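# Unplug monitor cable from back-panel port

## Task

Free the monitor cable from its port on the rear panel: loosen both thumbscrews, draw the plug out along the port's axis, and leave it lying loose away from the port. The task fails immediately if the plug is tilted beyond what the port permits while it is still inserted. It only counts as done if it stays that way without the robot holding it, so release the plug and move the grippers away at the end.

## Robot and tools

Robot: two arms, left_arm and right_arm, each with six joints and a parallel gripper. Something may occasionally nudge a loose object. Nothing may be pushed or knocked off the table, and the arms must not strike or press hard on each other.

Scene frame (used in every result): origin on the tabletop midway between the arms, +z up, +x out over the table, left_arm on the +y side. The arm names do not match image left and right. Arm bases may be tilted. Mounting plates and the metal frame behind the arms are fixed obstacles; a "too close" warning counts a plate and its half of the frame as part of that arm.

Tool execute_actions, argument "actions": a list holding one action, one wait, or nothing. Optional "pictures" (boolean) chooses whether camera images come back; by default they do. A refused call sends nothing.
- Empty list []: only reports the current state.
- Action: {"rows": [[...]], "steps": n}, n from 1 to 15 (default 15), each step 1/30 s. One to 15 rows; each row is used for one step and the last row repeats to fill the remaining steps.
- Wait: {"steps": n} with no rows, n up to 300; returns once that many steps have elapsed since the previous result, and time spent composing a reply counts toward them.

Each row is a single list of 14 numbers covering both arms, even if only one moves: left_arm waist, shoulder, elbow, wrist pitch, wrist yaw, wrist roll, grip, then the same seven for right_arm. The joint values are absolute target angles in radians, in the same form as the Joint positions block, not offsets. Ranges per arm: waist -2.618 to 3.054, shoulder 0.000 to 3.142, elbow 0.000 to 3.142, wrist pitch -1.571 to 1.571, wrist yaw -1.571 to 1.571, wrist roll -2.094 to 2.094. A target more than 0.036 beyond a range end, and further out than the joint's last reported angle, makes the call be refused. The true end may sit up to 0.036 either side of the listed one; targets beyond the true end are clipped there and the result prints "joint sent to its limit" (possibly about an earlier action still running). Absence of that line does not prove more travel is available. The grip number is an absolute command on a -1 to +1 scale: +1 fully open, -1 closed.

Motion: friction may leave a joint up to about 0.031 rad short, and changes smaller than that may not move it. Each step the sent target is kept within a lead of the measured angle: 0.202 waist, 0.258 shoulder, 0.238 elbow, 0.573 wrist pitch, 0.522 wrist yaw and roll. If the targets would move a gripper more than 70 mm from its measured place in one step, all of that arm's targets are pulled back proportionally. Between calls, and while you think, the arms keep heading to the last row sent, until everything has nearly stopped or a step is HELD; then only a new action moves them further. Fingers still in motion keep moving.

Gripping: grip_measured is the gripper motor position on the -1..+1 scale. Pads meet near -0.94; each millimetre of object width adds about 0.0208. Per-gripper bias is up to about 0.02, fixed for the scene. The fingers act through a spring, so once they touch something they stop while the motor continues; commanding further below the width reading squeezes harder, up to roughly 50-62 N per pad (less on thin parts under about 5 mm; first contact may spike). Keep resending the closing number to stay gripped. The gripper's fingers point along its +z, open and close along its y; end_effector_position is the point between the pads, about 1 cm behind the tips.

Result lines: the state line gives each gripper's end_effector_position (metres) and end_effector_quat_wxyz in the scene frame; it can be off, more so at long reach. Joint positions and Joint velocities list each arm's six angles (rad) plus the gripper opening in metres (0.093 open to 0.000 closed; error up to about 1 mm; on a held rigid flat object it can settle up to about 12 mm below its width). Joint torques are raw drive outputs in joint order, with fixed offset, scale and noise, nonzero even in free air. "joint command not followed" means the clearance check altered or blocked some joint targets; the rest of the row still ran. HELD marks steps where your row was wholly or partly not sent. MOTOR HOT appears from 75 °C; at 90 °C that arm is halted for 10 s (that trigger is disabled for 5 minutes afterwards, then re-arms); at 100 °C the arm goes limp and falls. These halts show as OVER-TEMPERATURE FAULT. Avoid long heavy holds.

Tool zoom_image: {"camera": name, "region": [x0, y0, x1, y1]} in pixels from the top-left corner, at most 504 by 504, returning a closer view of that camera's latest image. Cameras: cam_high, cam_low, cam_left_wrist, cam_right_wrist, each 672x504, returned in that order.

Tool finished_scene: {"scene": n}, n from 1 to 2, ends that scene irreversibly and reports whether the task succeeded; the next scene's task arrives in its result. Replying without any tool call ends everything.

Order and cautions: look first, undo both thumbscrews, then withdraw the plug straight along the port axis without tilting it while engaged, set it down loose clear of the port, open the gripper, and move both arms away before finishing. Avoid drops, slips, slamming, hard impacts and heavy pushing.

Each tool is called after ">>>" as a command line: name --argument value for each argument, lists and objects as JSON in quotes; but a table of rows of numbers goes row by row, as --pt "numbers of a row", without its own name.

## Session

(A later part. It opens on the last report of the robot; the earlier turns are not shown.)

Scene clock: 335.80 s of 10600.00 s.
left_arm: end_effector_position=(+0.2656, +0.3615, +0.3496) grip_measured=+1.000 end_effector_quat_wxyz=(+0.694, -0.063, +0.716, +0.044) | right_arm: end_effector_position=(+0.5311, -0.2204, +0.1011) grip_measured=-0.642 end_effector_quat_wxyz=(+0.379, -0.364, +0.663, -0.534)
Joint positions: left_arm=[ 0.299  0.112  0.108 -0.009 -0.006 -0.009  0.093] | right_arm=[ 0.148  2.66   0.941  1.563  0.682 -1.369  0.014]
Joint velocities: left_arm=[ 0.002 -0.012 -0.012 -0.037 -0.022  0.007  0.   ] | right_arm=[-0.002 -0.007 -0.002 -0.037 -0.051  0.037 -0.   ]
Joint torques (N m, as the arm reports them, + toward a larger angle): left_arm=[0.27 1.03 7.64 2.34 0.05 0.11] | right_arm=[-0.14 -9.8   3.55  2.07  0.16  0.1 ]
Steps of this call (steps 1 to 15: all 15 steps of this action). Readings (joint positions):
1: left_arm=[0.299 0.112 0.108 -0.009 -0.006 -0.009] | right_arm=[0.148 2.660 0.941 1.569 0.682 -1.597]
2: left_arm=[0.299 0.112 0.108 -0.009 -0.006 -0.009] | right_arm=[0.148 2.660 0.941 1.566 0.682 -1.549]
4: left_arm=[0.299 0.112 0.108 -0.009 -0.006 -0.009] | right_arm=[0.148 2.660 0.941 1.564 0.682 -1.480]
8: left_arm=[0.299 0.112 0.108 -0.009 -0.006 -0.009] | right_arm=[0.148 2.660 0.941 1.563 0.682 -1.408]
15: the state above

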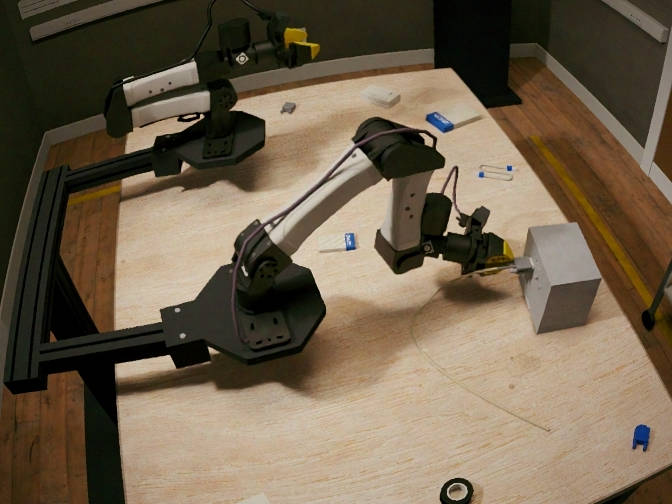

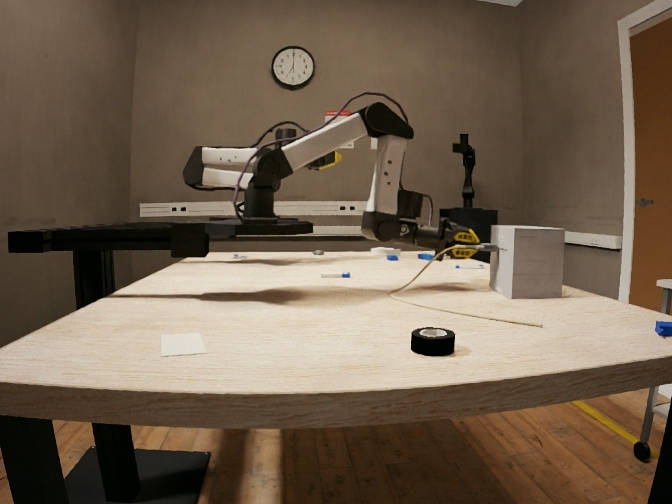

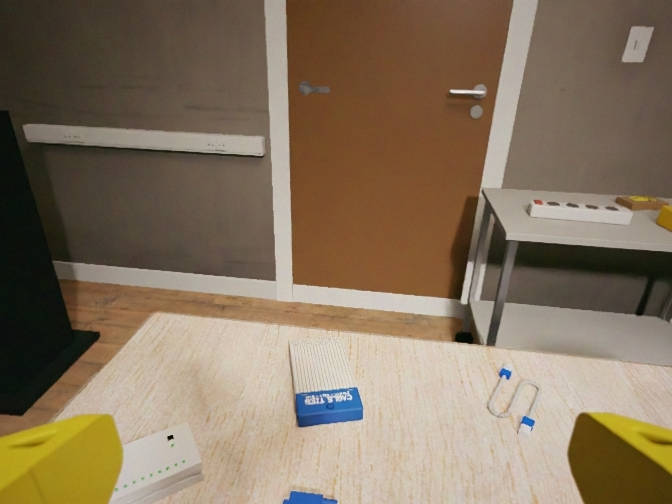

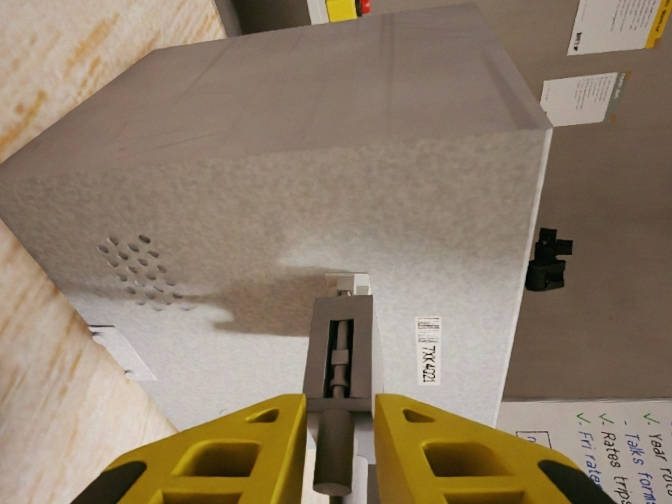

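>>> execute_actions --actions '[{"rows":[[0.3,0.1,0.1,0,0,0,1,0.146,2.664,0.94,1.56,0.68,-0.55,-0.64]]}]' --pictures false

>>> execute_actions --actions '[{"rows":[[0.3,0.1,0.1,0,0,0,1,0.146,2.664,0.94,1.56,0.68,-1.72,-0.88]]}]' --pictures false

>>> execute_actions --actions '[{"rows":[[0.3,0.1,0.1,0,0,0,1,0.146,2.664,0.94,1.56,0.68,-0.55,-0.64]]}]' --pictures false

>>> execute_actions --actions '[{"rows":[[0.3,0.1,0.1,0,0,0,1,0.146,2.664,0.94,1.56,0.68,-1.72,-0.88]]}]' --pictures false

>>> execute_actions --actions '[{"rows":[[0.3,0.1,0.1,0,0,0,1,0.146,2.664,0.94,1.56,0.68,-0.55,-0.64]]}]' --pictures false

>>> execute_actions --actions '[{"rows":[[0.3,0.1,0.1,0,0,0,1,0.146,2.664,0.94,1.56,0.68,-1.72,-0.88]]}]' --pictures false

>>> execute_actions --actions '[{"rows":[[0.3,0.1,0.1,0,0,0,1,0.146,2.664,0.94,1.56,0.68,-0.55,-0.64]]}]' --pictures false

>>> execute_actions --actions '[{"rows":[[0.3,0.1,0.1,0,0,0,1,0.146,2.664,0.94,1.56,0.68,-1.72,-0.88]]}]' --pictures false

>>> execute_actions --actions '[{"rows":[[0.3,0.1,0.1,0,0,0,1,0.146,2.664,0.94,1.56,0.68,-0.55,-0.64]]}]' --pictures false

>>> execute_actions --actions '[{"rows":[[0.3,0.1,0.1,0,0,0,1,0.146,2.664,0.94,1.56,0.68,-1.72,-0.88]]}]' --pictures false

>>> execute_actions --actions '[{"rows":[[0.3,0.1,0.1,0,0,0,1,0.146,2.664,0.94,1.56,0.68,-1.35,-0.64]]}]'

>>> zoom_image --camera "cam_right_wrist" --region '[230,250,450,500]'

Scene clock: 345.63 s of 10600.00 s.
left_arm: end_effector_position=(+0.2656, +0.3615, +0.3496) grip_measured=+1.000 end_effector_quat_wxyz=(+0.694, -0.063, +0.716, +0.044) | right_arm: end_effector_position=(+0.5310, -0.2204, +0.1004) grip_measured=-0.642 end_effector_quat_wxyz=(+0.551, -0.087, +0.752, -0.351)
Joint positions: left_arm=[ 0.299  0.112  0.108 -0.009 -0.006 -0.009  0.093] | right_arm=[ 0.148  2.66   0.941  1.559  0.682 -0.593  0.014]
Joint velocities: left_arm=[-0.007  0.002  0.017  0.066  0.081 -0.007  0.   ] | right_arm=[-0.032 -0.002 -0.012 -0.081 -0.022  0.242 -0.   ]
Joint torques (N m, as the arm reports them, + toward a larger angle): left_arm=[0.35 1.04 7.54 2.37 0.06 0.15] | right_arm=[-0.33 -9.74  3.47  2.04  0.13  0.1 ]
Steps of this call (steps 1 to 15: the robot went on to your last target; steps 16 to 90: nothing new was sent; then 6.33 s passed at rest; steps 91 to 105: all 15 steps of this action). Readings (joint positions):
91: left_arm=[0.299 0.112 0.108 -0.009 -0.006 -0.009] | right_arm=[0.148 2.660 0.941 1.560 0.682 -1.275]
92: left_arm=[0.299 0.112 0.108 -0.009 -0.006 -0.009] | right_arm=[0.148 2.660 0.941 1.559 0.682 -1.175]
94: left_arm=[0.299 0.112 0.108 -0.009 -0.006 -0.009] | right_arm=[0.148 2.660 0.941 1.559 0.682 -0.976]
98: left_arm=[0.299 0.112 0.108 -0.009 -0.006 -0.009] | right_arm=[0.148 2.660 0.941 1.559 0.682 -0.728]
105: the state above

Scene clock: 346.13 s of 10600.00 s.
left_arm: end_effector_position=(+0.2656, +0.3615, +0.3496) grip_measured=+1.000 end_effector_quat_wxyz=(+0.694, -0.063, +0.716, +0.044) | right_arm: end_effector_position=(+0.5312, -0.2206, +0.1026) grip_measured=-0.871 end_effector_quat_wxyz=(+0.306, -0.446, +0.608, -0.581)
Joint positions: left_arm=[ 0.299  0.112  0.108 -0.009 -0.006 -0.009  0.093] | right_arm=[ 0.148  2.66   0.941  1.57   0.684 -1.637  0.003]
Joint velocities: left_arm=[ 0.007 -0.002  0.012 -0.022  0.007 -0.095  0.   ] | right_arm=[ 0.002 -0.017 -0.007 -0.022 -0.022 -0.52  -0.001]
Joint torques (N m, as the arm reports them, + toward a larger angle): left_arm=[0.26 1.08 7.67 2.36 0.05 0.14] | right_arm=[-0.21 -9.78  3.25  1.98  0.16 -0.13]
Steps of this call (steps 1 to 15: all 15 steps of this action). Readings (joint positions):
1: left_arm=[0.299 0.112 0.108 -0.009 -0.006 -0.009] | right_arm=[0.148 2.660 0.941 1.560 0.682 -0.676]
2: left_arm=[0.299 0.112 0.108 -0.009 -0.006 -0.009] | right_arm=[0.148 2.660 0.941 1.559 0.680 -0.778]
4: left_arm=[0.299 0.112 0.108 -0.009 -0.006 -0.009] | right_arm=[0.148 2.660 0.941 1.558 0.681 -0.979]
8: left_arm=[0.299 0.112 0.108 -0.009 -0.006 -0.009] | right_arm=[0.148 2.660 0.941 1.568 0.683 -1.365]
15: the state above

Scene clock: 346.63 s of 10600.00 s.
left_arm: end_effector_position=(+0.2656, +0.3615, +0.3496) grip_measured=+1.000 end_effector_quat_wxyz=(+0.694, -0.063, +0.716, +0.044) | right_arm: end_effector_position=(+0.5309, -0.2207, +0.1011) grip_measured=-0.642 end_effector_quat_wxyz=(+0.547, -0.097, +0.750, -0.360)
Joint positions: left_arm=[ 0.299  0.112  0.108 -0.009 -0.006 -0.009  0.093] | right_arm=[ 0.148  2.66   0.941  1.563  0.684 -0.625  0.014]
Joint velocities: left_arm=[ 0.002 -0.022 -0.002 -0.037  0.037  0.007  0.   ] | right_arm=[-0.012 -0.002 -0.007 -0.022  0.037  0.432 -0.001]
Joint torques (N m, as the arm reports them, + toward a larger angle): left_arm=[0.22 1.13 7.65 2.34 0.04 0.1 ] | right_arm=[-0.29 -9.79  3.38  2.02  0.16  0.1 ]
Steps of this call (steps 1 to 15: all 15 steps of this action). Readings (joint positions):
1: left_arm=[0.299 0.112 0.108 -0.009 -0.006 -0.009] | right_arm=[0.148 2.660 0.941 1.569 0.684 -1.556]
2: left_arm=[0.299 0.112 0.108 -0.009 -0.006 -0.009] | right_arm=[0.148 2.660 0.941 1.565 0.684 -1.455]
4: left_arm=[0.299 0.112 0.108 -0.009 -0.006 -0.009] | right_arm=[0.148 2.660 0.941 1.563 0.684 -1.256]
8: left_arm=[0.299 0.112 0.108 -0.009 -0.006 -0.009] | right_arm=[0.148 2.660 0.941 1.563 0.684 -0.879]
15: the state above

Scene clock: 347.13 s of 10600.00 s.
left_arm: end_effector_position=(+0.2656, +0.3615, +0.3496) grip_measured=+1.000 end_effector_quat_wxyz=(+0.694, -0.063, +0.716, +0.044) | right_arm: end_effector_position=(+0.5312, -0.2204, +0.1026) grip_measured=-0.871 end_effector_quat_wxyz=(+0.305, -0.448, +0.607, -0.582)
Joint positions: left_arm=[ 0.299  0.112  0.108 -0.009 -0.006 -0.009  0.093] | right_arm=[ 0.148  2.66   0.941  1.57   0.683 -1.642  0.003]
Joint velocities: left_arm=[-0.002  0.002  0.017 -0.022 -0.095 -0.066  0.   ] | right_arm=[ 0.012 -0.017 -0.002 -0.095  0.037 -0.476  0.   ]
Joint torques (N m, as the arm reports them, + toward a larger angle): left_arm=[0.29 1.05 7.73 2.35 0.07 0.12] | right_arm=[-0.18 -9.75  3.38  1.97  0.22 -0.15]
Steps of this call (steps 1 to 15: all 15 steps of this action). Readings (joint positions):
1: left_arm=[0.299 0.112 0.108 -0.009 -0.006 -0.009] | right_arm=[0.148 2.660 0.941 1.564 0.684 -0.707]
2: left_arm=[0.299 0.112 0.108 -0.009 -0.006 -0.009] | right_arm=[0.148 2.660 0.941 1.561 0.681 -0.808]
4: left_arm=[0.299 0.112 0.108 -0.009 -0.006 -0.009] | right_arm=[0.148 2.660 0.941 1.560 0.681 -1.009]
8: left_arm=[0.299 0.112 0.108 -0.009 -0.006 -0.009] | right_arm=[0.148 2.660 0.941 1.569 0.683 -1.389]
15: the state above

Scene clock: 347.63 s of 10600.00 s.
left_arm: end_effector_position=(+0.2656, +0.3615, +0.3496) grip_measured=+1.000 end_effector_quat_wxyz=(+0.694, -0.063, +0.716, +0.044) | right_arm: end_effector_position=(+0.5310, -0.2204, +0.1011) grip_measured=-0.642 end_effector_quat_wxyz=(+0.547, -0.098, +0.750, -0.360)
Joint positions: left_arm=[ 0.299  0.112  0.108 -0.009 -0.006 -0.009  0.093] | right_arm=[ 0.148  2.66   0.941  1.563  0.683 -0.625  0.014]
Joint velocities: left_arm=[-0.007 -0.002  0.017  0.007  0.051  0.007  0.   ] | right_arm=[ 0.007  0.017 -0.007 -0.095  0.081  0.462 -0.   ]
Joint torques (N m, as the arm reports them, + toward a larger angle): left_arm=[0.28 1.06 7.53 2.33 0.05 0.11] | right_arm=[-0.18 -9.48  3.55  1.99  0.15  0.03]
Steps of this call (steps 1 to 15: all 15 steps of this action). Readings (joint positions):
1: left_arm=[0.299 0.112 0.108 -0.009 -0.006 -0.009] | right_arm=[0.148 2.660 0.941 1.569 0.683 -1.560]
2: left_arm=[0.299 0.112 0.108 -0.009 -0.006 -0.009] | right_arm=[0.148 2.660 0.941 1.565 0.683 -1.460]
4: left_arm=[0.299 0.112 0.108 -0.009 -0.006 -0.009] | right_arm=[0.148 2.660 0.941 1.563 0.683 -1.260]
8: left_arm=[0.299 0.112 0.108 -0.009 -0.006 -0.009] | right_arm=[0.148 2.660 0.941 1.563 0.683 -0.881]
15: the state above

Scene clock: 348.13 s of 10600.00 s.
left_arm: end_effector_position=(+0.2656, +0.3615, +0.3496) grip_measured=+1.000 end_effector_quat_wxyz=(+0.694, -0.063, +0.716, +0.044) | right_arm: end_effector_position=(+0.5313, -0.2203, +0.1025) grip_measured=-0.871 end_effector_quat_wxyz=(+0.305, -0.448, +0.606, -0.582)
Joint positions: left_arm=[ 0.299  0.112  0.108 -0.009 -0.006 -0.009  0.093] | right_arm=[ 0.148  2.66   0.941  1.57   0.682 -1.642  0.003]
Joint velocities: left_arm=[-0.007  0.007 -0.017 -0.066  0.022 -0.037  0.   ] | right_arm=[-0.002 -0.017 -0.012 -0.081 -0.066 -0.447  0.   ]
Joint torques (N m, as the arm reports them, + toward a larger angle): left_arm=[0.26 1.12 7.69 2.34 0.06 0.14] | right_arm=[-0.23 -9.69  3.45  1.96  0.18 -0.11]
Steps of this call (steps 1 to 15: all 15 steps of this action). Readings (joint positions):
1: left_arm=[0.299 0.112 0.108 -0.009 -0.006 -0.009] | right_arm=[0.148 2.660 0.941 1.564 0.684 -0.707]
2: left_arm=[0.299 0.112 0.108 -0.009 -0.006 -0.009] | right_arm=[0.148 2.660 0.941 1.562 0.681 -0.808]
4: left_arm=[0.299 0.112 0.108 -0.009 -0.006 -0.009] | right_arm=[0.148 2.660 0.941 1.561 0.681 -1.009]
8: left_arm=[0.299 0.112 0.108 -0.009 -0.006 -0.009] | right_arm=[0.148 2.660 0.941 1.569 0.682 -1.389]
15: the state above

Scene clock: 348.63 s of 10600.00 s.
left_arm: end_effector_position=(+0.2656, +0.3615, +0.3496) grip_measured=+1.000 end_effector_quat_wxyz=(+0.694, -0.063, +0.716, +0.044) | right_arm: end_effector_position=(+0.5310, -0.2203, +0.1010) grip_measured=-0.642 end_effector_quat_wxyz=(+0.547, -0.098, +0.750, -0.360)
Joint positions: left_arm=[ 0.299  0.112  0.108 -0.009 -0.006 -0.009  0.093] | right_arm=[ 0.148  2.66   0.941  1.562  0.682 -0.625  0.014]
Joint velocities: left_arm=[-0.012 -0.012 -0.002 -0.022 -0.007 -0.066  0.   ] | right_arm=[ 0.012 -0.007 -0.012  0.037 -0.037  0.491  0.001]
Joint torques (N m, as the arm reports them, + toward a larger angle): left_arm=[0.37 0.96 7.63 2.37 0.05 0.11] | right_arm=[-0.23 -9.58  3.45  2.03  0.17  0.08]
Steps of this call (steps 1 to 15: all 15 steps of this action). Readings (joint positions):
1: left_arm=[0.299 0.112 0.108 -0.009 -0.006 -0.009] | right_arm=[0.148 2.660 0.941 1.569 0.682 -1.560]
2: left_arm=[0.299 0.112 0.108 -0.009 -0.006 -0.009] | right_arm=[0.148 2.660 0.941 1.565 0.682 -1.460]
4: left_arm=[0.299 0.112 0.108 -0.009 -0.006 -0.009] | right_arm=[0.148 2.660 0.941 1.563 0.682 -1.261]
8: left_arm=[0.299 0.112 0.108 -0.009 -0.006 -0.009] | right_arm=[0.148 2.660 0.941 1.562 0.682 -0.882]
15: the state above

Scene clock: 349.13 s of 10600.00 s.
left_arm: end_effector_position=(+0.2656, +0.3615, +0.3496) grip_measured=+1.000 end_effector_quat_wxyz=(+0.694, -0.063, +0.716, +0.044) | right_arm: end_effector_position=(+0.5312, -0.2203, +0.1026) grip_measured=-0.871 end_effector_quat_wxyz=(+0.305, -0.448, +0.606, -0.582)
Joint positions: left_arm=[ 0.299  0.112  0.108 -0.009 -0.006 -0.009  0.093] | right_arm=[ 0.148  2.66   0.941  1.57   0.683 -1.642  0.003]
Joint velocities: left_arm=[ 0.007  0.007  0.017  0.037 -0.051  0.081  0.   ] | right_arm=[ 0.007  0.017 -0.007 -0.007 -0.007 -0.476 -0.001]
Joint torques (N m, as the arm reports them, + toward a larger angle): left_arm=[0.33 1.13 7.55 2.36 0.08 0.13] | right_arm=[-0.54 -9.68  3.57  1.94  0.06 -0.06]
Steps of this call (steps 1 to 15: all 15 steps of this action). Readings (joint positions):
1: left_arm=[0.299 0.112 0.108 -0.009 -0.006 -0.009] | right_arm=[0.148 2.660 0.941 1.563 0.683 -0.707]
2: left_arm=[0.299 0.112 0.108 -0.009 -0.006 -0.009] | right_arm=[0.148 2.660 0.941 1.561 0.681 -0.808]
4: left_arm=[0.299 0.112 0.108 -0.009 -0.006 -0.009] | right_arm=[0.148 2.660 0.941 1.560 0.681 -1.009]
8: left_arm=[0.299 0.112 0.108 -0.009 -0.006 -0.009] | right_arm=[0.148 2.660 0.941 1.569 0.682 -1.389]
15: the state above

Scene clock: 349.63 s of 10600.00 s.
left_arm: end_effector_position=(+0.2656, +0.3615, +0.3496) grip_measured=+1.000 end_effector_quat_wxyz=(+0.694, -0.063, +0.716, +0.044) | right_arm: end_effector_position=(+0.5310, -0.2204, +0.1010) grip_measured=-0.642 end_effector_quat_wxyz=(+0.546, -0.098, +0.750, -0.360)
Joint positions: left_arm=[ 0.299  0.112  0.108 -0.009 -0.006 -0.009  0.093] | right_arm=[ 0.148  2.66   0.941  1.562  0.683 -0.625  0.014]
Joint velocities: left_arm=[ 0.012 -0.007 -0.017 -0.051  0.066  0.081  0.   ] | right_arm=[ 0.012 -0.002 -0.017 -0.022  0.007  0.418  0.001]
Joint torques (N m, as the arm reports them, + toward a larger angle): left_arm=[0.38 1.01 7.62 2.34 0.03 0.15] | right_arm=[-0.45 -9.49  3.5   2.03  0.11  0.07]
Steps of this call (steps 1 to 15: all 15 steps of this action). Readings (joint positions):
1: left_arm=[0.299 0.112 0.108 -0.009 -0.006 -0.009] | right_arm=[0.148 2.660 0.941 1.569 0.683 -1.561]
2: left_arm=[0.299 0.112 0.108 -0.009 -0.006 -0.009] | right_arm=[0.148 2.660 0.941 1.565 0.683 -1.460]
4: left_arm=[0.299 0.112 0.108 -0.009 -0.006 -0.009] | right_arm=[0.148 2.660 0.941 1.563 0.683 -1.261]
8: left_arm=[0.299 0.112 0.108 -0.009 -0.006 -0.009] | right_arm=[0.148 2.660 0.941 1.562 0.683 -0.882]
15: the state above

Scene clock: 350.13 s of 10600.00 s.
left_arm: end_effector_position=(+0.2656, +0.3615, +0.3496) grip_measured=+1.000 end_effector_quat_wxyz=(+0.694, -0.063, +0.716, +0.044) | right_arm: end_effector_position=(+0.5312, -0.2202, +0.1026) grip_measured=-0.871 end_effector_quat_wxyz=(+0.304, -0.448, +0.606, -0.582)
Joint positions: left_arm=[ 0.299  0.112  0.108 -0.009 -0.006 -0.009  0.093] | right_arm=[ 0.149  2.66   0.941  1.57   0.683 -1.643  0.003]
Joint velocities: left_arm=[-0.012 -0.002  0.002  0.081 -0.051 -0.007  0.   ] | right_arm=[ 0.022 -0.007 -0.002 -0.007 -0.095 -0.476  0.001]
Joint torques (N m, as the arm reports them, + toward a larger angle): left_arm=[0.17 1.07 7.76 2.34 0.06 0.12] | right_arm=[-0.35 -9.67  3.42  1.94  0.2  -0.14]
Steps of this call (steps 1 to 15: all 15 steps of this action). Readings (joint positions):
1: left_arm=[0.299 0.112 0.108 -0.009 -0.006 -0.009] | right_arm=[0.148 2.660 0.941 1.563 0.684 -0.707]
2: left_arm=[0.299 0.112 0.108 -0.009 -0.006 -0.009] | right_arm=[0.148 2.660 0.941 1.561 0.681 -0.808]
4: left_arm=[0.299 0.112 0.108 -0.009 -0.006 -0.009] | right_arm=[0.149 2.660 0.941 1.560 0.681 -1.009]
8: left_arm=[0.299 0.112 0.108 -0.009 -0.006 -0.009] | right_arm=[0.149 2.660 0.941 1.569 0.683 -1.389]
15: the state above

Scene clock: 350.63 s of 10600.00 s.
left_arm: end_effector_position=(+0.2656, +0.3615, +0.3496) grip_measured=+1.000 end_effector_quat_wxyz=(+0.694, -0.063, +0.716, +0.044) | right_arm: end_effector_position=(+0.5310, -0.2202, +0.1011) grip_measured=-0.642 end_effector_quat_wxyz=(+0.378, -0.364, +0.663, -0.534)
Joint positions: left_arm=[ 0.299  0.112  0.108 -0.009 -0.006 -0.009  0.093] | right_arm=[ 0.149  2.66   0.941  1.563  0.683 -1.369  0.014]
Joint velocities: left_arm=[ 0.002  0.002 -0.007 -0.007  0.037 -0.051  0.   ] | right_arm=[-0.027 -0.022  0.007  0.022  0.007  0.066 -0.   ]
Joint torques (N m, as the arm reports them, + toward a larger angle): left_arm=[0.37 1.06 7.54 2.36 0.07 0.12] | right_arm=[-0.46 -9.7   3.42  2.03  0.18  0.12]
Steps of this call (steps 1 to 15: all 15 steps of this action). Readings (joint positions):
1: left_arm=[0.299 0.112 0.108 -0.009 -0.006 -0.009] | right_arm=[0.149 2.660 0.941 1.569 0.683 -1.598]
2: left_arm=[0.299 0.112 0.108 -0.009 -0.006 -0.009] | right_arm=[0.149 2.660 0.941 1.566 0.683 -1.550]
4: left_arm=[0.299 0.112 0.108 -0.009 -0.006 -0.009] | right_arm=[0.149 2.660 0.941 1.564 0.683 -1.480]
8: left_arm=[0.299 0.112 0.108 -0.009 -0.006 -0.009] | right_arm=[0.149 2.660 0.941 1.563 0.683 -1.408]
15: the state above

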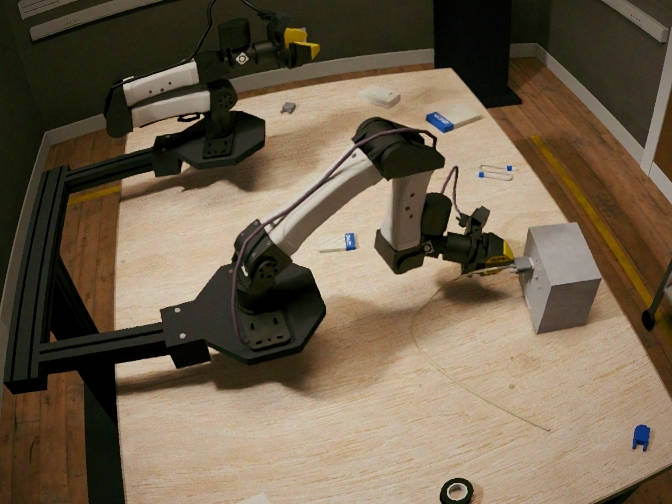

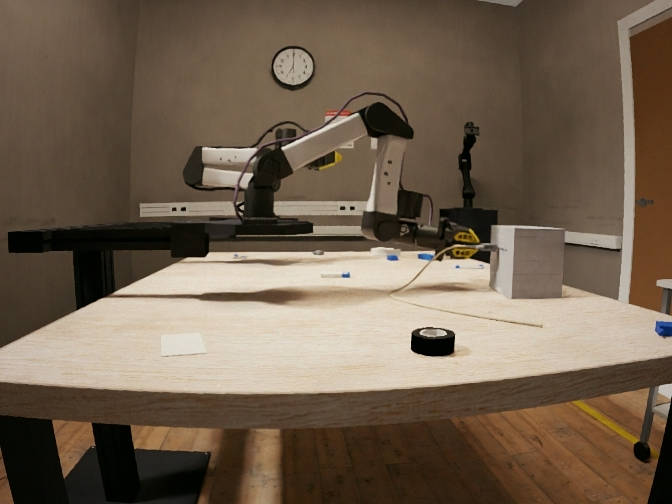

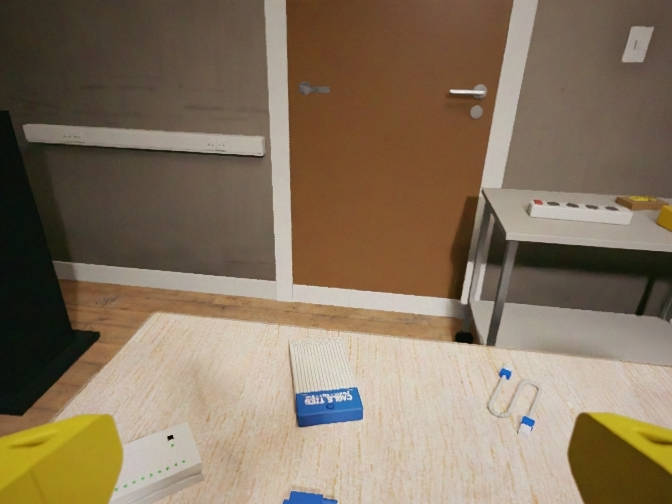

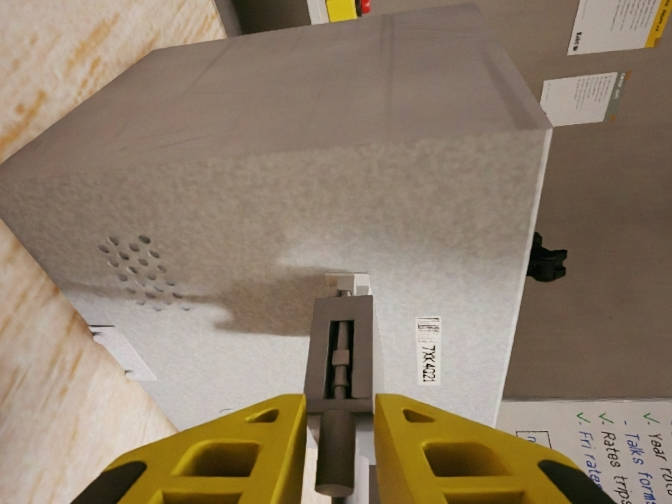

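Region (230, 250, 450, 500) of cam_right_wrist's 672x504 image, scaled by 2.016, with more detail than that image has; it fills the left 444 columns of this view, and the rest is white.

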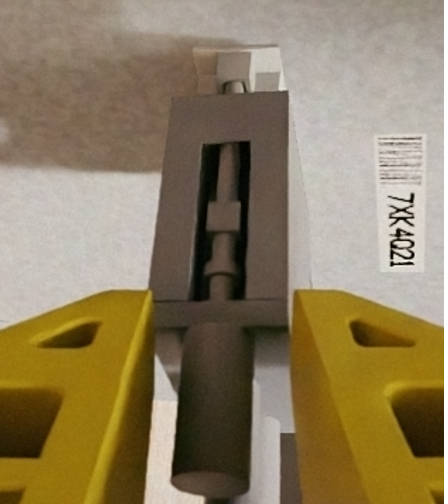

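>>> execute_actions --actions '[{"rows":[[0.3,0.1,0.1,0,0,0,1,0.152,2.64,0.905,1.56,0.68,-1.35,-0.55]]}]' --pictures false

>>> execute_actions --actions '[{"rows":[[0.3,0.1,0.1,0,0,0,1,0.152,2.64,0.905,1.56,0.68,-1.35,-0.64]]}]'

>>> zoom_image --camera "cam_right_wrist" --region '[230,250,450,500]'

Scene clock: 354.20 s of 10600.00 s.
left_arm: end_effector_position=(+0.2656, +0.3615, +0.3496) grip_measured=+1.000 end_effector_quat_wxyz=(+0.694, -0.063, +0.716, +0.044) | right_arm: end_effector_position=(+0.5258, -0.2214, +0.0981) grip_measured=-0.552 end_effector_quat_wxyz=(+0.375, -0.366, +0.667, -0.530)
Joint positions: left_arm=[ 0.299  0.112  0.108 -0.009 -0.006 -0.009  0.093] | right_arm=[ 0.149  2.656  0.921  1.561  0.683 -1.359  0.019]
Joint velocities: left_arm=[ 0.012  0.002  0.002 -0.066  0.007  0.022  0.   ] | right_arm=[-0.002 -0.027 -0.017  0.022 -0.007  0.022 -0.   ]
Joint torques (N m, as the arm reports them, + toward a larger angle): left_arm=[0.24 0.96 7.62 2.34 0.06 0.11] | right_arm=[  0.28 -11.04   1.9    2.01   0.1    0.08]
Steps of this call (steps 1 to 15: the robot went on to your last target; steps 16 to 90: nothing new was sent; then 0.07 s passed at rest; steps 91 to 105: all 15 steps of this action). Readings (joint positions):
91: left_arm=[0.299 0.112 0.108 -0.009 -0.006 -0.009] | right_arm=[0.149 2.659 0.938 1.563 0.683 -1.359]
92: left_arm=[0.299 0.112 0.108 -0.009 -0.006 -0.009] | right_arm=[0.149 2.657 0.932 1.563 0.683 -1.359]
94: left_arm=[0.299 0.112 0.108 -0.009 -0.006 -0.009] | right_arm=[0.149 2.656 0.923 1.562 0.683 -1.359]
98: left_arm=[0.299 0.112 0.108 -0.009 -0.006 -0.009] | right_arm=[0.149 2.656 0.921 1.561 0.683 -1.359]
105: the state above

Scene clock: 354.70 s of 10600.00 s.
left_arm: end_effector_position=(+0.2656, +0.3615, +0.3496) grip_measured=+1.000 end_effector_quat_wxyz=(+0.694, -0.063, +0.716, +0.044) | right_arm: end_effector_position=(+0.5258, -0.2214, +0.0981) grip_measured=-0.639 end_effector_quat_wxyz=(+0.375, -0.366, +0.667, -0.530)
Joint positions: left_arm=[ 0.299  0.112  0.108 -0.009 -0.006 -0.009  0.093] | right_arm=[ 0.149  2.656  0.921  1.561  0.683 -1.359  0.015]
Joint velocities: left_arm=[ 0.007  0.002 -0.012 -0.022 -0.051 -0.066  0.   ] | right_arm=[-0.012 -0.012 -0.002 -0.051 -0.007  0.022  0.   ]
Joint torques (N m, as the arm reports them, + toward a larger angle): left_arm=[0.23 1.06 7.55 2.37 0.04 0.12] | right_arm=[  0.29 -11.11   2.07   1.97   0.15   0.08]
Steps of this call (steps 1 to 15: all 15 steps of this action). Readings (joint positions):
1: left_arm=[0.299 0.112 0.108 -0.009 -0.006 -0.009] | right_arm=[0.149 2.656 0.921 1.561 0.683 -1.359]
2: left_arm=[0.299 0.112 0.108 -0.009 -0.006 -0.009] | right_arm=[0.149 2.656 0.921 1.561 0.683 -1.359]
4: left_arm=[0.299 0.112 0.108 -0.009 -0.006 -0.009] | right_arm=[0.149 2.656 0.921 1.561 0.683 -1.359]
8: left_arm=[0.299 0.112 0.108 -0.009 -0.006 -0.009] | right_arm=[0.149 2.656 0.921 1.561 0.683 -1.359]
15: the state above

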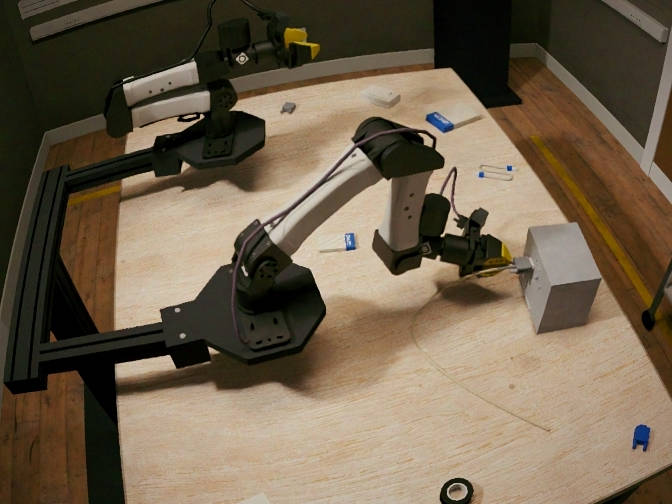

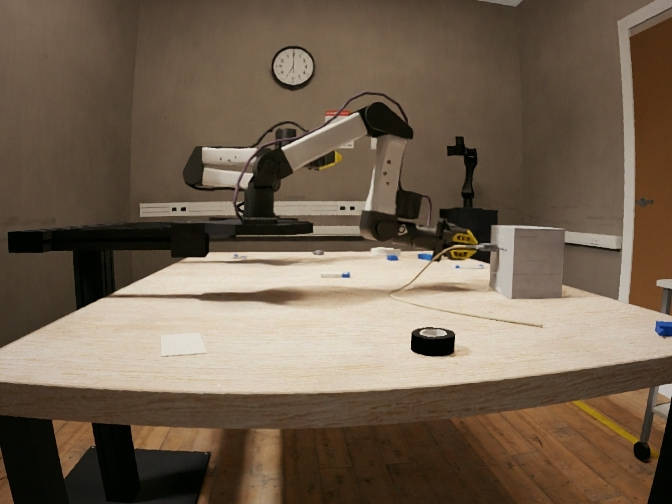

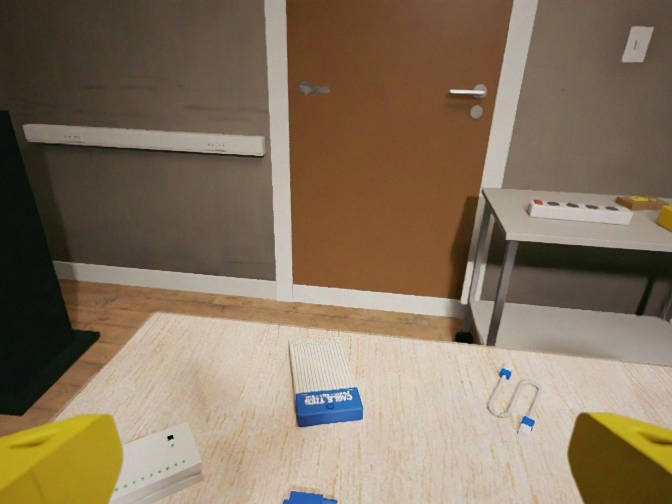

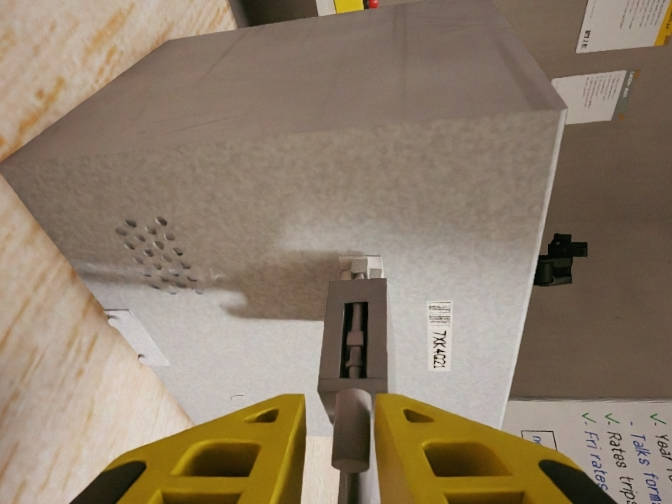

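Region (230, 250, 450, 500) of cam_right_wrist's 672x504 image, scaled by 2.016, with more detail than that image has; it fills the left 444 columns of this view, and the rest is white.

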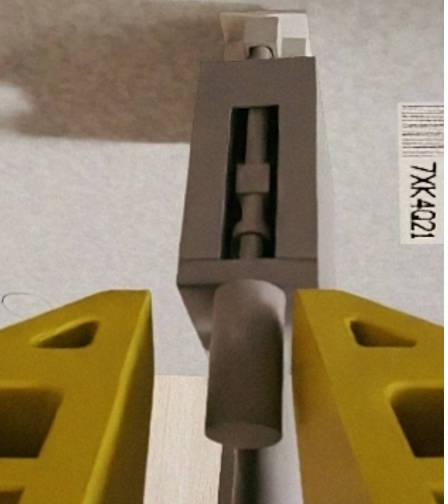

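Raise about 2.5 mm and continue the strokes.

>>> execute_actions --actions '[{"rows":[[0.3,0.1,0.1,0,0,0,1,0.152,2.633,0.915,1.56,0.68,-1.3,-0.64]]}]' --pictures false

>>> execute_actions --actions '[{"rows":[[0.3,0.1,0.1,0,0,0,1,0.152,2.645,0.92,1.56,0.68,-0.55,-0.64]]}]' --pictures false

>>> execute_actions --actions '[{"rows":[[0.3,0.1,0.1,0,0,0,1,0.152,2.645,0.92,1.56,0.68,-1.72,-0.88]]}]' --pictures false

>>> execute_actions --actions '[{"rows":[[0.3,0.1,0.1,0,0,0,1,0.152,2.645,0.92,1.56,0.68,-0.55,-0.64]]}]' --pictures false

>>> execute_actions --actions '[{"rows":[[0.3,0.1,0.1,0,0,0,1,0.152,2.645,0.92,1.56,0.68,-1.72,-0.88]]}]' --pictures false

>>> execute_actions --actions '[{"rows":[[0.3,0.1,0.1,0,0,0,1,0.152,2.645,0.92,1.56,0.68,-0.55,-0.64]]}]' --pictures false

>>> execute_actions --actions '[{"rows":[[0.3,0.1,0.1,0,0,0,1,0.152,2.645,0.92,1.56,0.68,-1.72,-0.88]]}]' --pictures false

>>> execute_actions --actions '[{"rows":[[0.3,0.1,0.1,0,0,0,1,0.152,2.645,0.92,1.56,0.68,-1.35,-0.64]]}]'

>>> zoom_image --camera "cam_right_wrist" --region '[230,250,450,500]'

Scene clock: 365.10 s of 10600.00 s.
left_arm: end_effector_position=(+0.2656, +0.3615, +0.3496) grip_measured=+1.000 end_effector_quat_wxyz=(+0.694, -0.063, +0.716, +0.044) | right_arm: end_effector_position=(+0.5258, -0.2214, +0.0981) grip_measured=-0.639 end_effector_quat_wxyz=(+0.387, -0.350, +0.675, -0.521)
Joint positions: left_arm=[ 0.299  0.112  0.108 -0.009 -0.006 -0.009  0.093] | right_arm=[ 0.149  2.656  0.921  1.561  0.683 -1.31   0.015]
Joint velocities: left_arm=[ 0.007 -0.002  0.007 -0.051 -0.007  0.022  0.   ] | right_arm=[-0.002  0.002 -0.022 -0.081  0.037 -0.037  0.001]
Joint torques (N m, as the arm reports them, + toward a larger angle): left_arm=[0.31 1.07 7.51 2.37 0.07 0.14] | right_arm=[ -0.06 -11.31   2.95   2.05   0.16   0.06]
Steps of this call (steps 1 to 15: the robot went on to your last target; steps 16 to 90: nothing new was sent; then 6.90 s passed at rest; steps 91 to 105: all 15 steps of this action). Readings (joint positions):
91: left_arm=[0.299 0.112 0.108 -0.009 -0.006 -0.009] | right_arm=[0.149 2.656 0.921 1.561 0.683 -1.351]
92: left_arm=[0.299 0.112 0.108 -0.009 -0.006 -0.009] | right_arm=[0.149 2.656 0.921 1.561 0.683 -1.342]
94: left_arm=[0.299 0.112 0.108 -0.009 -0.006 -0.009] | right_arm=[0.149 2.656 0.921 1.561 0.683 -1.330]
98: left_arm=[0.299 0.112 0.108 -0.009 -0.006 -0.009] | right_arm=[0.149 2.656 0.921 1.561 0.683 -1.317]
105: the state above

Scene clock: 365.60 s of 10600.00 s.
left_arm: end_effector_position=(+0.2656, +0.3615, +0.3496) grip_measured=+1.000 end_effector_quat_wxyz=(+0.694, -0.063, +0.716, +0.044) | right_arm: end_effector_position=(+0.5257, -0.2214, +0.0975) grip_measured=-0.639 end_effector_quat_wxyz=(+0.545, -0.090, +0.756, -0.351)
Joint positions: left_arm=[ 0.299  0.112  0.108 -0.009 -0.006 -0.009  0.093] | right_arm=[ 0.149  2.656  0.921  1.558  0.683 -0.59   0.015]
Joint velocities: left_arm=[ 0.002 -0.002 -0.007 -0.037  0.022  0.022  0.   ] | right_arm=[-0.022 -0.007 -0.012 -0.007 -0.051  0.198 -0.   ]
Joint torques (N m, as the arm reports them, + toward a larger angle): left_arm=[0.25 1.12 7.65 2.34 0.05 0.11] | right_arm=[  0.22 -10.66   3.36   2.08   0.11   0.1 ]
Steps of this call (steps 1 to 15: all 15 steps of this action). Readings (joint positions):
1: left_arm=[0.299 0.112 0.108 -0.009 -0.006 -0.009] | right_arm=[0.149 2.656 0.921 1.559 0.683 -1.227]
2: left_arm=[0.299 0.112 0.108 -0.009 -0.006 -0.009] | right_arm=[0.149 2.656 0.921 1.558 0.683 -1.127]
4: left_arm=[0.299 0.112 0.108 -0.009 -0.006 -0.009] | right_arm=[0.149 2.656 0.921 1.558 0.683 -0.934]
8: left_arm=[0.299 0.112 0.108 -0.009 -0.006 -0.009] | right_arm=[0.149 2.656 0.921 1.558 0.683 -0.712]
15: the state above

Scene clock: 366.10 s of 10600.00 s.
left_arm: end_effector_position=(+0.2656, +0.3615, +0.3496) grip_measured=+1.000 end_effector_quat_wxyz=(+0.694, -0.063, +0.716, +0.044) | right_arm: end_effector_position=(+0.5266, -0.2227, +0.1034) grip_measured=-0.871 end_effector_quat_wxyz=(+0.300, -0.446, +0.610, -0.582)
Joint positions: left_arm=[ 0.299  0.112  0.108 -0.009 -0.006 -0.009  0.093] | right_arm=[ 0.149  2.648  0.921  1.57   0.694 -1.636  0.003]
Joint velocities: left_arm=[-0.007  0.017 -0.012 -0.037  0.081 -0.022  0.   ] | right_arm=[ 0.002 -0.007 -0.012  0.066  0.022 -0.476  0.   ]
Joint torques (N m, as the arm reports them, + toward a larger angle): left_arm=[0.27 1.01 7.56 2.35 0.06 0.12] | right_arm=[ 0.09 -9.96  3.58  1.92  0.03 -0.17]
Steps of this call (steps 1 to 15: all 15 steps of this action). Readings (joint positions):
1: left_arm=[0.299 0.112 0.108 -0.009 -0.006 -0.009] | right_arm=[0.149 2.656 0.921 1.560 0.683 -0.673]
2: left_arm=[0.299 0.112 0.108 -0.009 -0.006 -0.009] | right_arm=[0.149 2.656 0.921 1.560 0.682 -0.774]
4: left_arm=[0.299 0.112 0.108 -0.009 -0.006 -0.009] | right_arm=[0.149 2.656 0.921 1.562 0.685 -0.975]
8: left_arm=[0.299 0.112 0.108 -0.009 -0.006 -0.009] | right_arm=[0.149 2.653 0.921 1.570 0.692 -1.361]
15: the state above

Scene clock: 366.60 s of 10600.00 s.
left_arm: end_effector_position=(+0.2656, +0.3615, +0.3496) grip_measured=+1.000 end_effector_quat_wxyz=(+0.694, -0.063, +0.716, +0.044) | right_arm: end_effector_position=(+0.5267, -0.2219, +0.1018) grip_measured=-0.642 end_effector_quat_wxyz=(+0.542, -0.098, +0.752, -0.362)
Joint positions: left_arm=[ 0.299  0.112  0.108 -0.009 -0.006 -0.009  0.093] | right_arm=[ 0.149  2.648  0.921  1.562  0.688 -0.624  0.014]
Joint velocities: left_arm=[ 0.002 -0.012 -0.017  0.037  0.022 -0.022  0.   ] | right_arm=[ 0.002  0.007  0.007 -0.007  0.007  0.447  0.   ]
Joint torques (N m, as the arm reports them, + toward a larger angle): left_arm=[0.25 1.01 7.65 2.37 0.06 0.14] | right_arm=[  0.17 -10.24   3.45   2.     0.07   0.  ]
Steps of this call (steps 1 to 15: all 15 steps of this action). Readings (joint positions):
1: left_arm=[0.299 0.112 0.108 -0.009 -0.006 -0.009] | right_arm=[0.149 2.648 0.921 1.569 0.693 -1.554]
2: left_arm=[0.299 0.112 0.108 -0.009 -0.006 -0.009] | right_arm=[0.149 2.648 0.921 1.565 0.691 -1.454]
4: left_arm=[0.299 0.112 0.108 -0.009 -0.006 -0.009] | right_arm=[0.149 2.648 0.921 1.563 0.690 -1.254]
8: left_arm=[0.299 0.112 0.108 -0.009 -0.006 -0.009] | right_arm=[0.149 2.648 0.921 1.562 0.689 -0.877]
15: the state above

Scene clock: 367.10 s of 10600.00 s.
left_arm: end_effector_position=(+0.2656, +0.3615, +0.3496) grip_measured=+1.000 end_effector_quat_wxyz=(+0.694, -0.063, +0.716, +0.044) | right_arm: end_effector_position=(+0.5272, -0.2208, +0.1033) grip_measured=-0.871 end_effector_quat_wxyz=(+0.301, -0.451, +0.607, -0.581)
Joint positions: left_arm=[ 0.299  0.112  0.108 -0.009 -0.006 -0.009  0.093] | right_arm=[ 0.15   2.648  0.921  1.57   0.685 -1.642  0.003]
Joint velocities: left_arm=[-0.002  0.002  0.002 -0.081  0.037 -0.007  0.   ] | right_arm=[ 0.002  0.002  0.012 -0.007 -0.066 -0.505 -0.   ]
Joint torques (N m, as the arm reports them, + toward a larger angle): left_arm=[0.26 1.06 7.59 2.36 0.05 0.13] | right_arm=[ -0.06 -10.56   3.38   1.91   0.07  -0.2 ]
Steps of this call (steps 1 to 15: all 15 steps of this action). Readings (joint positions):
1: left_arm=[0.299 0.112 0.108 -0.009 -0.006 -0.009] | right_arm=[0.149 2.648 0.921 1.563 0.688 -0.706]
2: left_arm=[0.299 0.112 0.108 -0.009 -0.006 -0.009] | right_arm=[0.149 2.648 0.921 1.561 0.684 -0.807]
4: left_arm=[0.299 0.112 0.108 -0.009 -0.006 -0.009] | right_arm=[0.150 2.648 0.921 1.560 0.684 -1.008]
8: left_arm=[0.299 0.112 0.108 -0.009 -0.006 -0.009] | right_arm=[0.150 2.648 0.921 1.569 0.685 -1.388]
15: the state above

Scene clock: 367.60 s of 10600.00 s.
left_arm: end_effector_position=(+0.2656, +0.3615, +0.3496) grip_measured=+1.000 end_effector_quat_wxyz=(+0.694, -0.063, +0.716, +0.044) | right_arm: end_effector_position=(+0.5269, -0.2209, +0.1017) grip_measured=-0.642 end_effector_quat_wxyz=(+0.543, -0.100, +0.752, -0.361)
Joint positions: left_arm=[ 0.299  0.112  0.108 -0.009 -0.006 -0.009  0.093] | right_arm=[ 0.15   2.648  0.921  1.562  0.685 -0.625  0.014]
Joint velocities: left_arm=[ 0.002 -0.012  0.002  0.007 -0.037 -0.022  0.   ] | right_arm=[-0.007 -0.017 -0.007  0.037  0.037  0.418 -0.001]
Joint torques (N m, as the arm reports them, + toward a larger angle): left_arm=[0.35 1.14 7.77 2.36 0.04 0.12] | right_arm=[  0.49 -10.09   3.62   2.04   0.15   0.07]
Steps of this call (steps 1 to 15: all 15 steps of this action). Readings (joint positions):
1: left_arm=[0.299 0.112 0.108 -0.009 -0.006 -0.009] | right_arm=[0.150 2.648 0.921 1.569 0.685 -1.560]
2: left_arm=[0.299 0.112 0.108 -0.009 -0.006 -0.009] | right_arm=[0.150 2.648 0.921 1.565 0.685 -1.460]
4: left_arm=[0.299 0.112 0.108 -0.009 -0.006 -0.009] | right_arm=[0.150 2.648 0.921 1.563 0.685 -1.260]
8: left_arm=[0.299 0.112 0.108 -0.009 -0.006 -0.009] | right_arm=[0.150 2.648 0.921 1.562 0.685 -0.882]
15: the state above

Scene clock: 368.10 s of 10600.00 s.
left_arm: end_effector_position=(+0.2656, +0.3615, +0.3496) grip_measured=+1.000 end_effector_quat_wxyz=(+0.694, -0.063, +0.716, +0.044) | right_arm: end_effector_position=(+0.5273, -0.2203, +0.1032) grip_measured=-0.871 end_effector_quat_wxyz=(+0.302, -0.452, +0.607, -0.580)
Joint positions: left_arm=[ 0.299  0.112  0.108 -0.009 -0.006 -0.009  0.093] | right_arm=[ 0.151  2.648  0.921  1.57   0.684 -1.642  0.003]
Joint velocities: left_arm=[ 0.012 -0.012 -0.002 -0.022  0.066 -0.037  0.   ] | right_arm=[-0.007 -0.012  0.012 -0.051  0.007 -0.447  0.001]
Joint torques (N m, as the arm reports them, + toward a larger angle): left_arm=[0.3  1.06 7.59 2.35 0.05 0.11] | right_arm=[ -0.02 -10.2    3.44   1.96   0.1   -0.11]
Steps of this call (steps 1 to 15: all 15 steps of this action). Readings (joint positions):
1: left_arm=[0.299 0.112 0.108 -0.009 -0.006 -0.009] | right_arm=[0.150 2.648 0.921 1.563 0.685 -0.707]
2: left_arm=[0.299 0.112 0.108 -0.009 -0.006 -0.009] | right_arm=[0.150 2.648 0.921 1.562 0.683 -0.808]
4: left_arm=[0.299 0.112 0.108 -0.009 -0.006 -0.009] | right_arm=[0.151 2.648 0.921 1.561 0.682 -1.009]
8: left_arm=[0.299 0.112 0.108 -0.009 -0.006 -0.009] | right_arm=[0.151 2.648 0.921 1.569 0.683 -1.389]
15: the state above

Scene clock: 368.60 s of 10600.00 s.
left_arm: end_effector_position=(+0.2656, +0.3615, +0.3496) grip_measured=+1.000 end_effector_quat_wxyz=(+0.694, -0.063, +0.716, +0.044) | right_arm: end_effector_position=(+0.5271, -0.2203, +0.1019) grip_measured=-0.642 end_effector_quat_wxyz=(+0.376, -0.367, +0.663, -0.533)
Joint positions: left_arm=[ 0.299  0.112  0.108 -0.009 -0.006 -0.009  0.093] | right_arm=[ 0.151  2.648  0.921  1.563  0.683 -1.369  0.014]
Joint velocities: left_arm=[-0.027 -0.012 -0.022  0.022  0.022 -0.037  0.   ] | right_arm=[-0.007 -0.012 -0.017  0.051 -0.007  0.066  0.   ]
Joint torques (N m, as the arm reports them, + toward a larger angle): left_arm=[0.2  1.03 7.58 2.34 0.05 0.11] | right_arm=[  0.1  -10.01   3.39   2.01   0.09   0.11]
Steps of this call (steps 1 to 15: all 15 steps of this action). Readings (joint positions):
1: left_arm=[0.299 0.112 0.108 -0.009 -0.006 -0.009] | right_arm=[0.151 2.648 0.921 1.569 0.683 -1.598]
2: left_arm=[0.299 0.112 0.108 -0.009 -0.006 -0.009] | right_arm=[0.151 2.648 0.921 1.566 0.683 -1.550]
4: left_arm=[0.299 0.112 0.108 -0.009 -0.006 -0.009] | right_arm=[0.151 2.648 0.921 1.564 0.683 -1.481]
8: left_arm=[0.299 0.112 0.108 -0.009 -0.006 -0.009] | right_arm=[0.151 2.648 0.921 1.564 0.683 -1.408]
15: the state above

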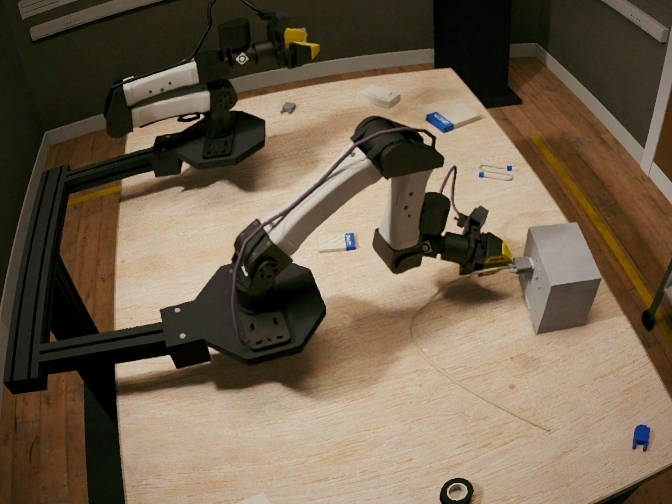

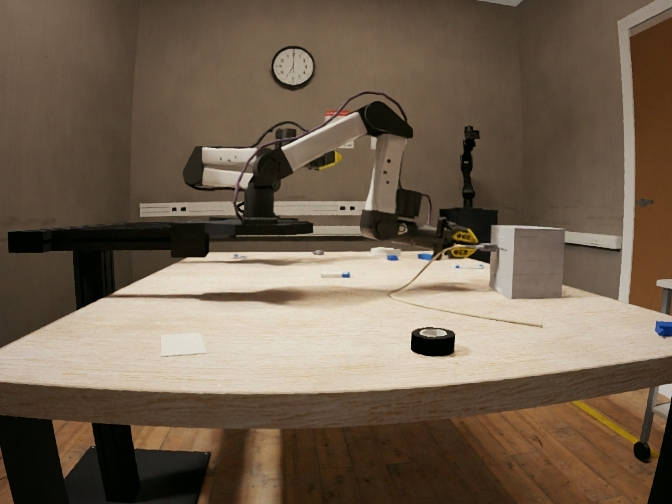

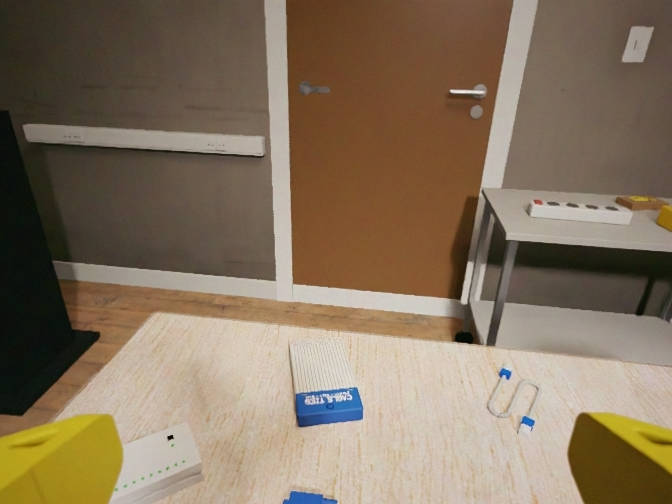

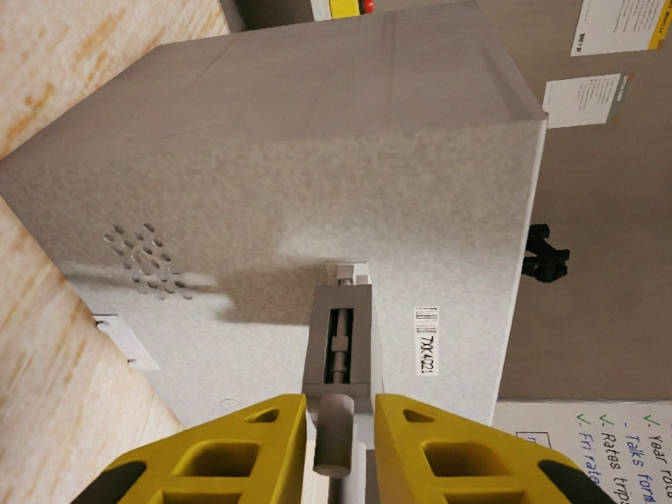

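Region (230, 250, 450, 500) of cam_right_wrist's 672x504 image, scaled by 2.016, with more detail than that image has; it fills the left 444 columns of this view, and the rest is white.

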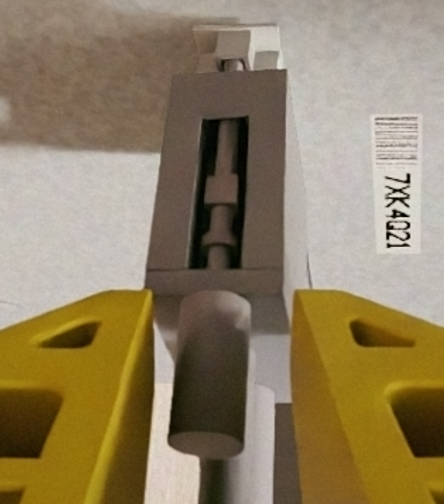

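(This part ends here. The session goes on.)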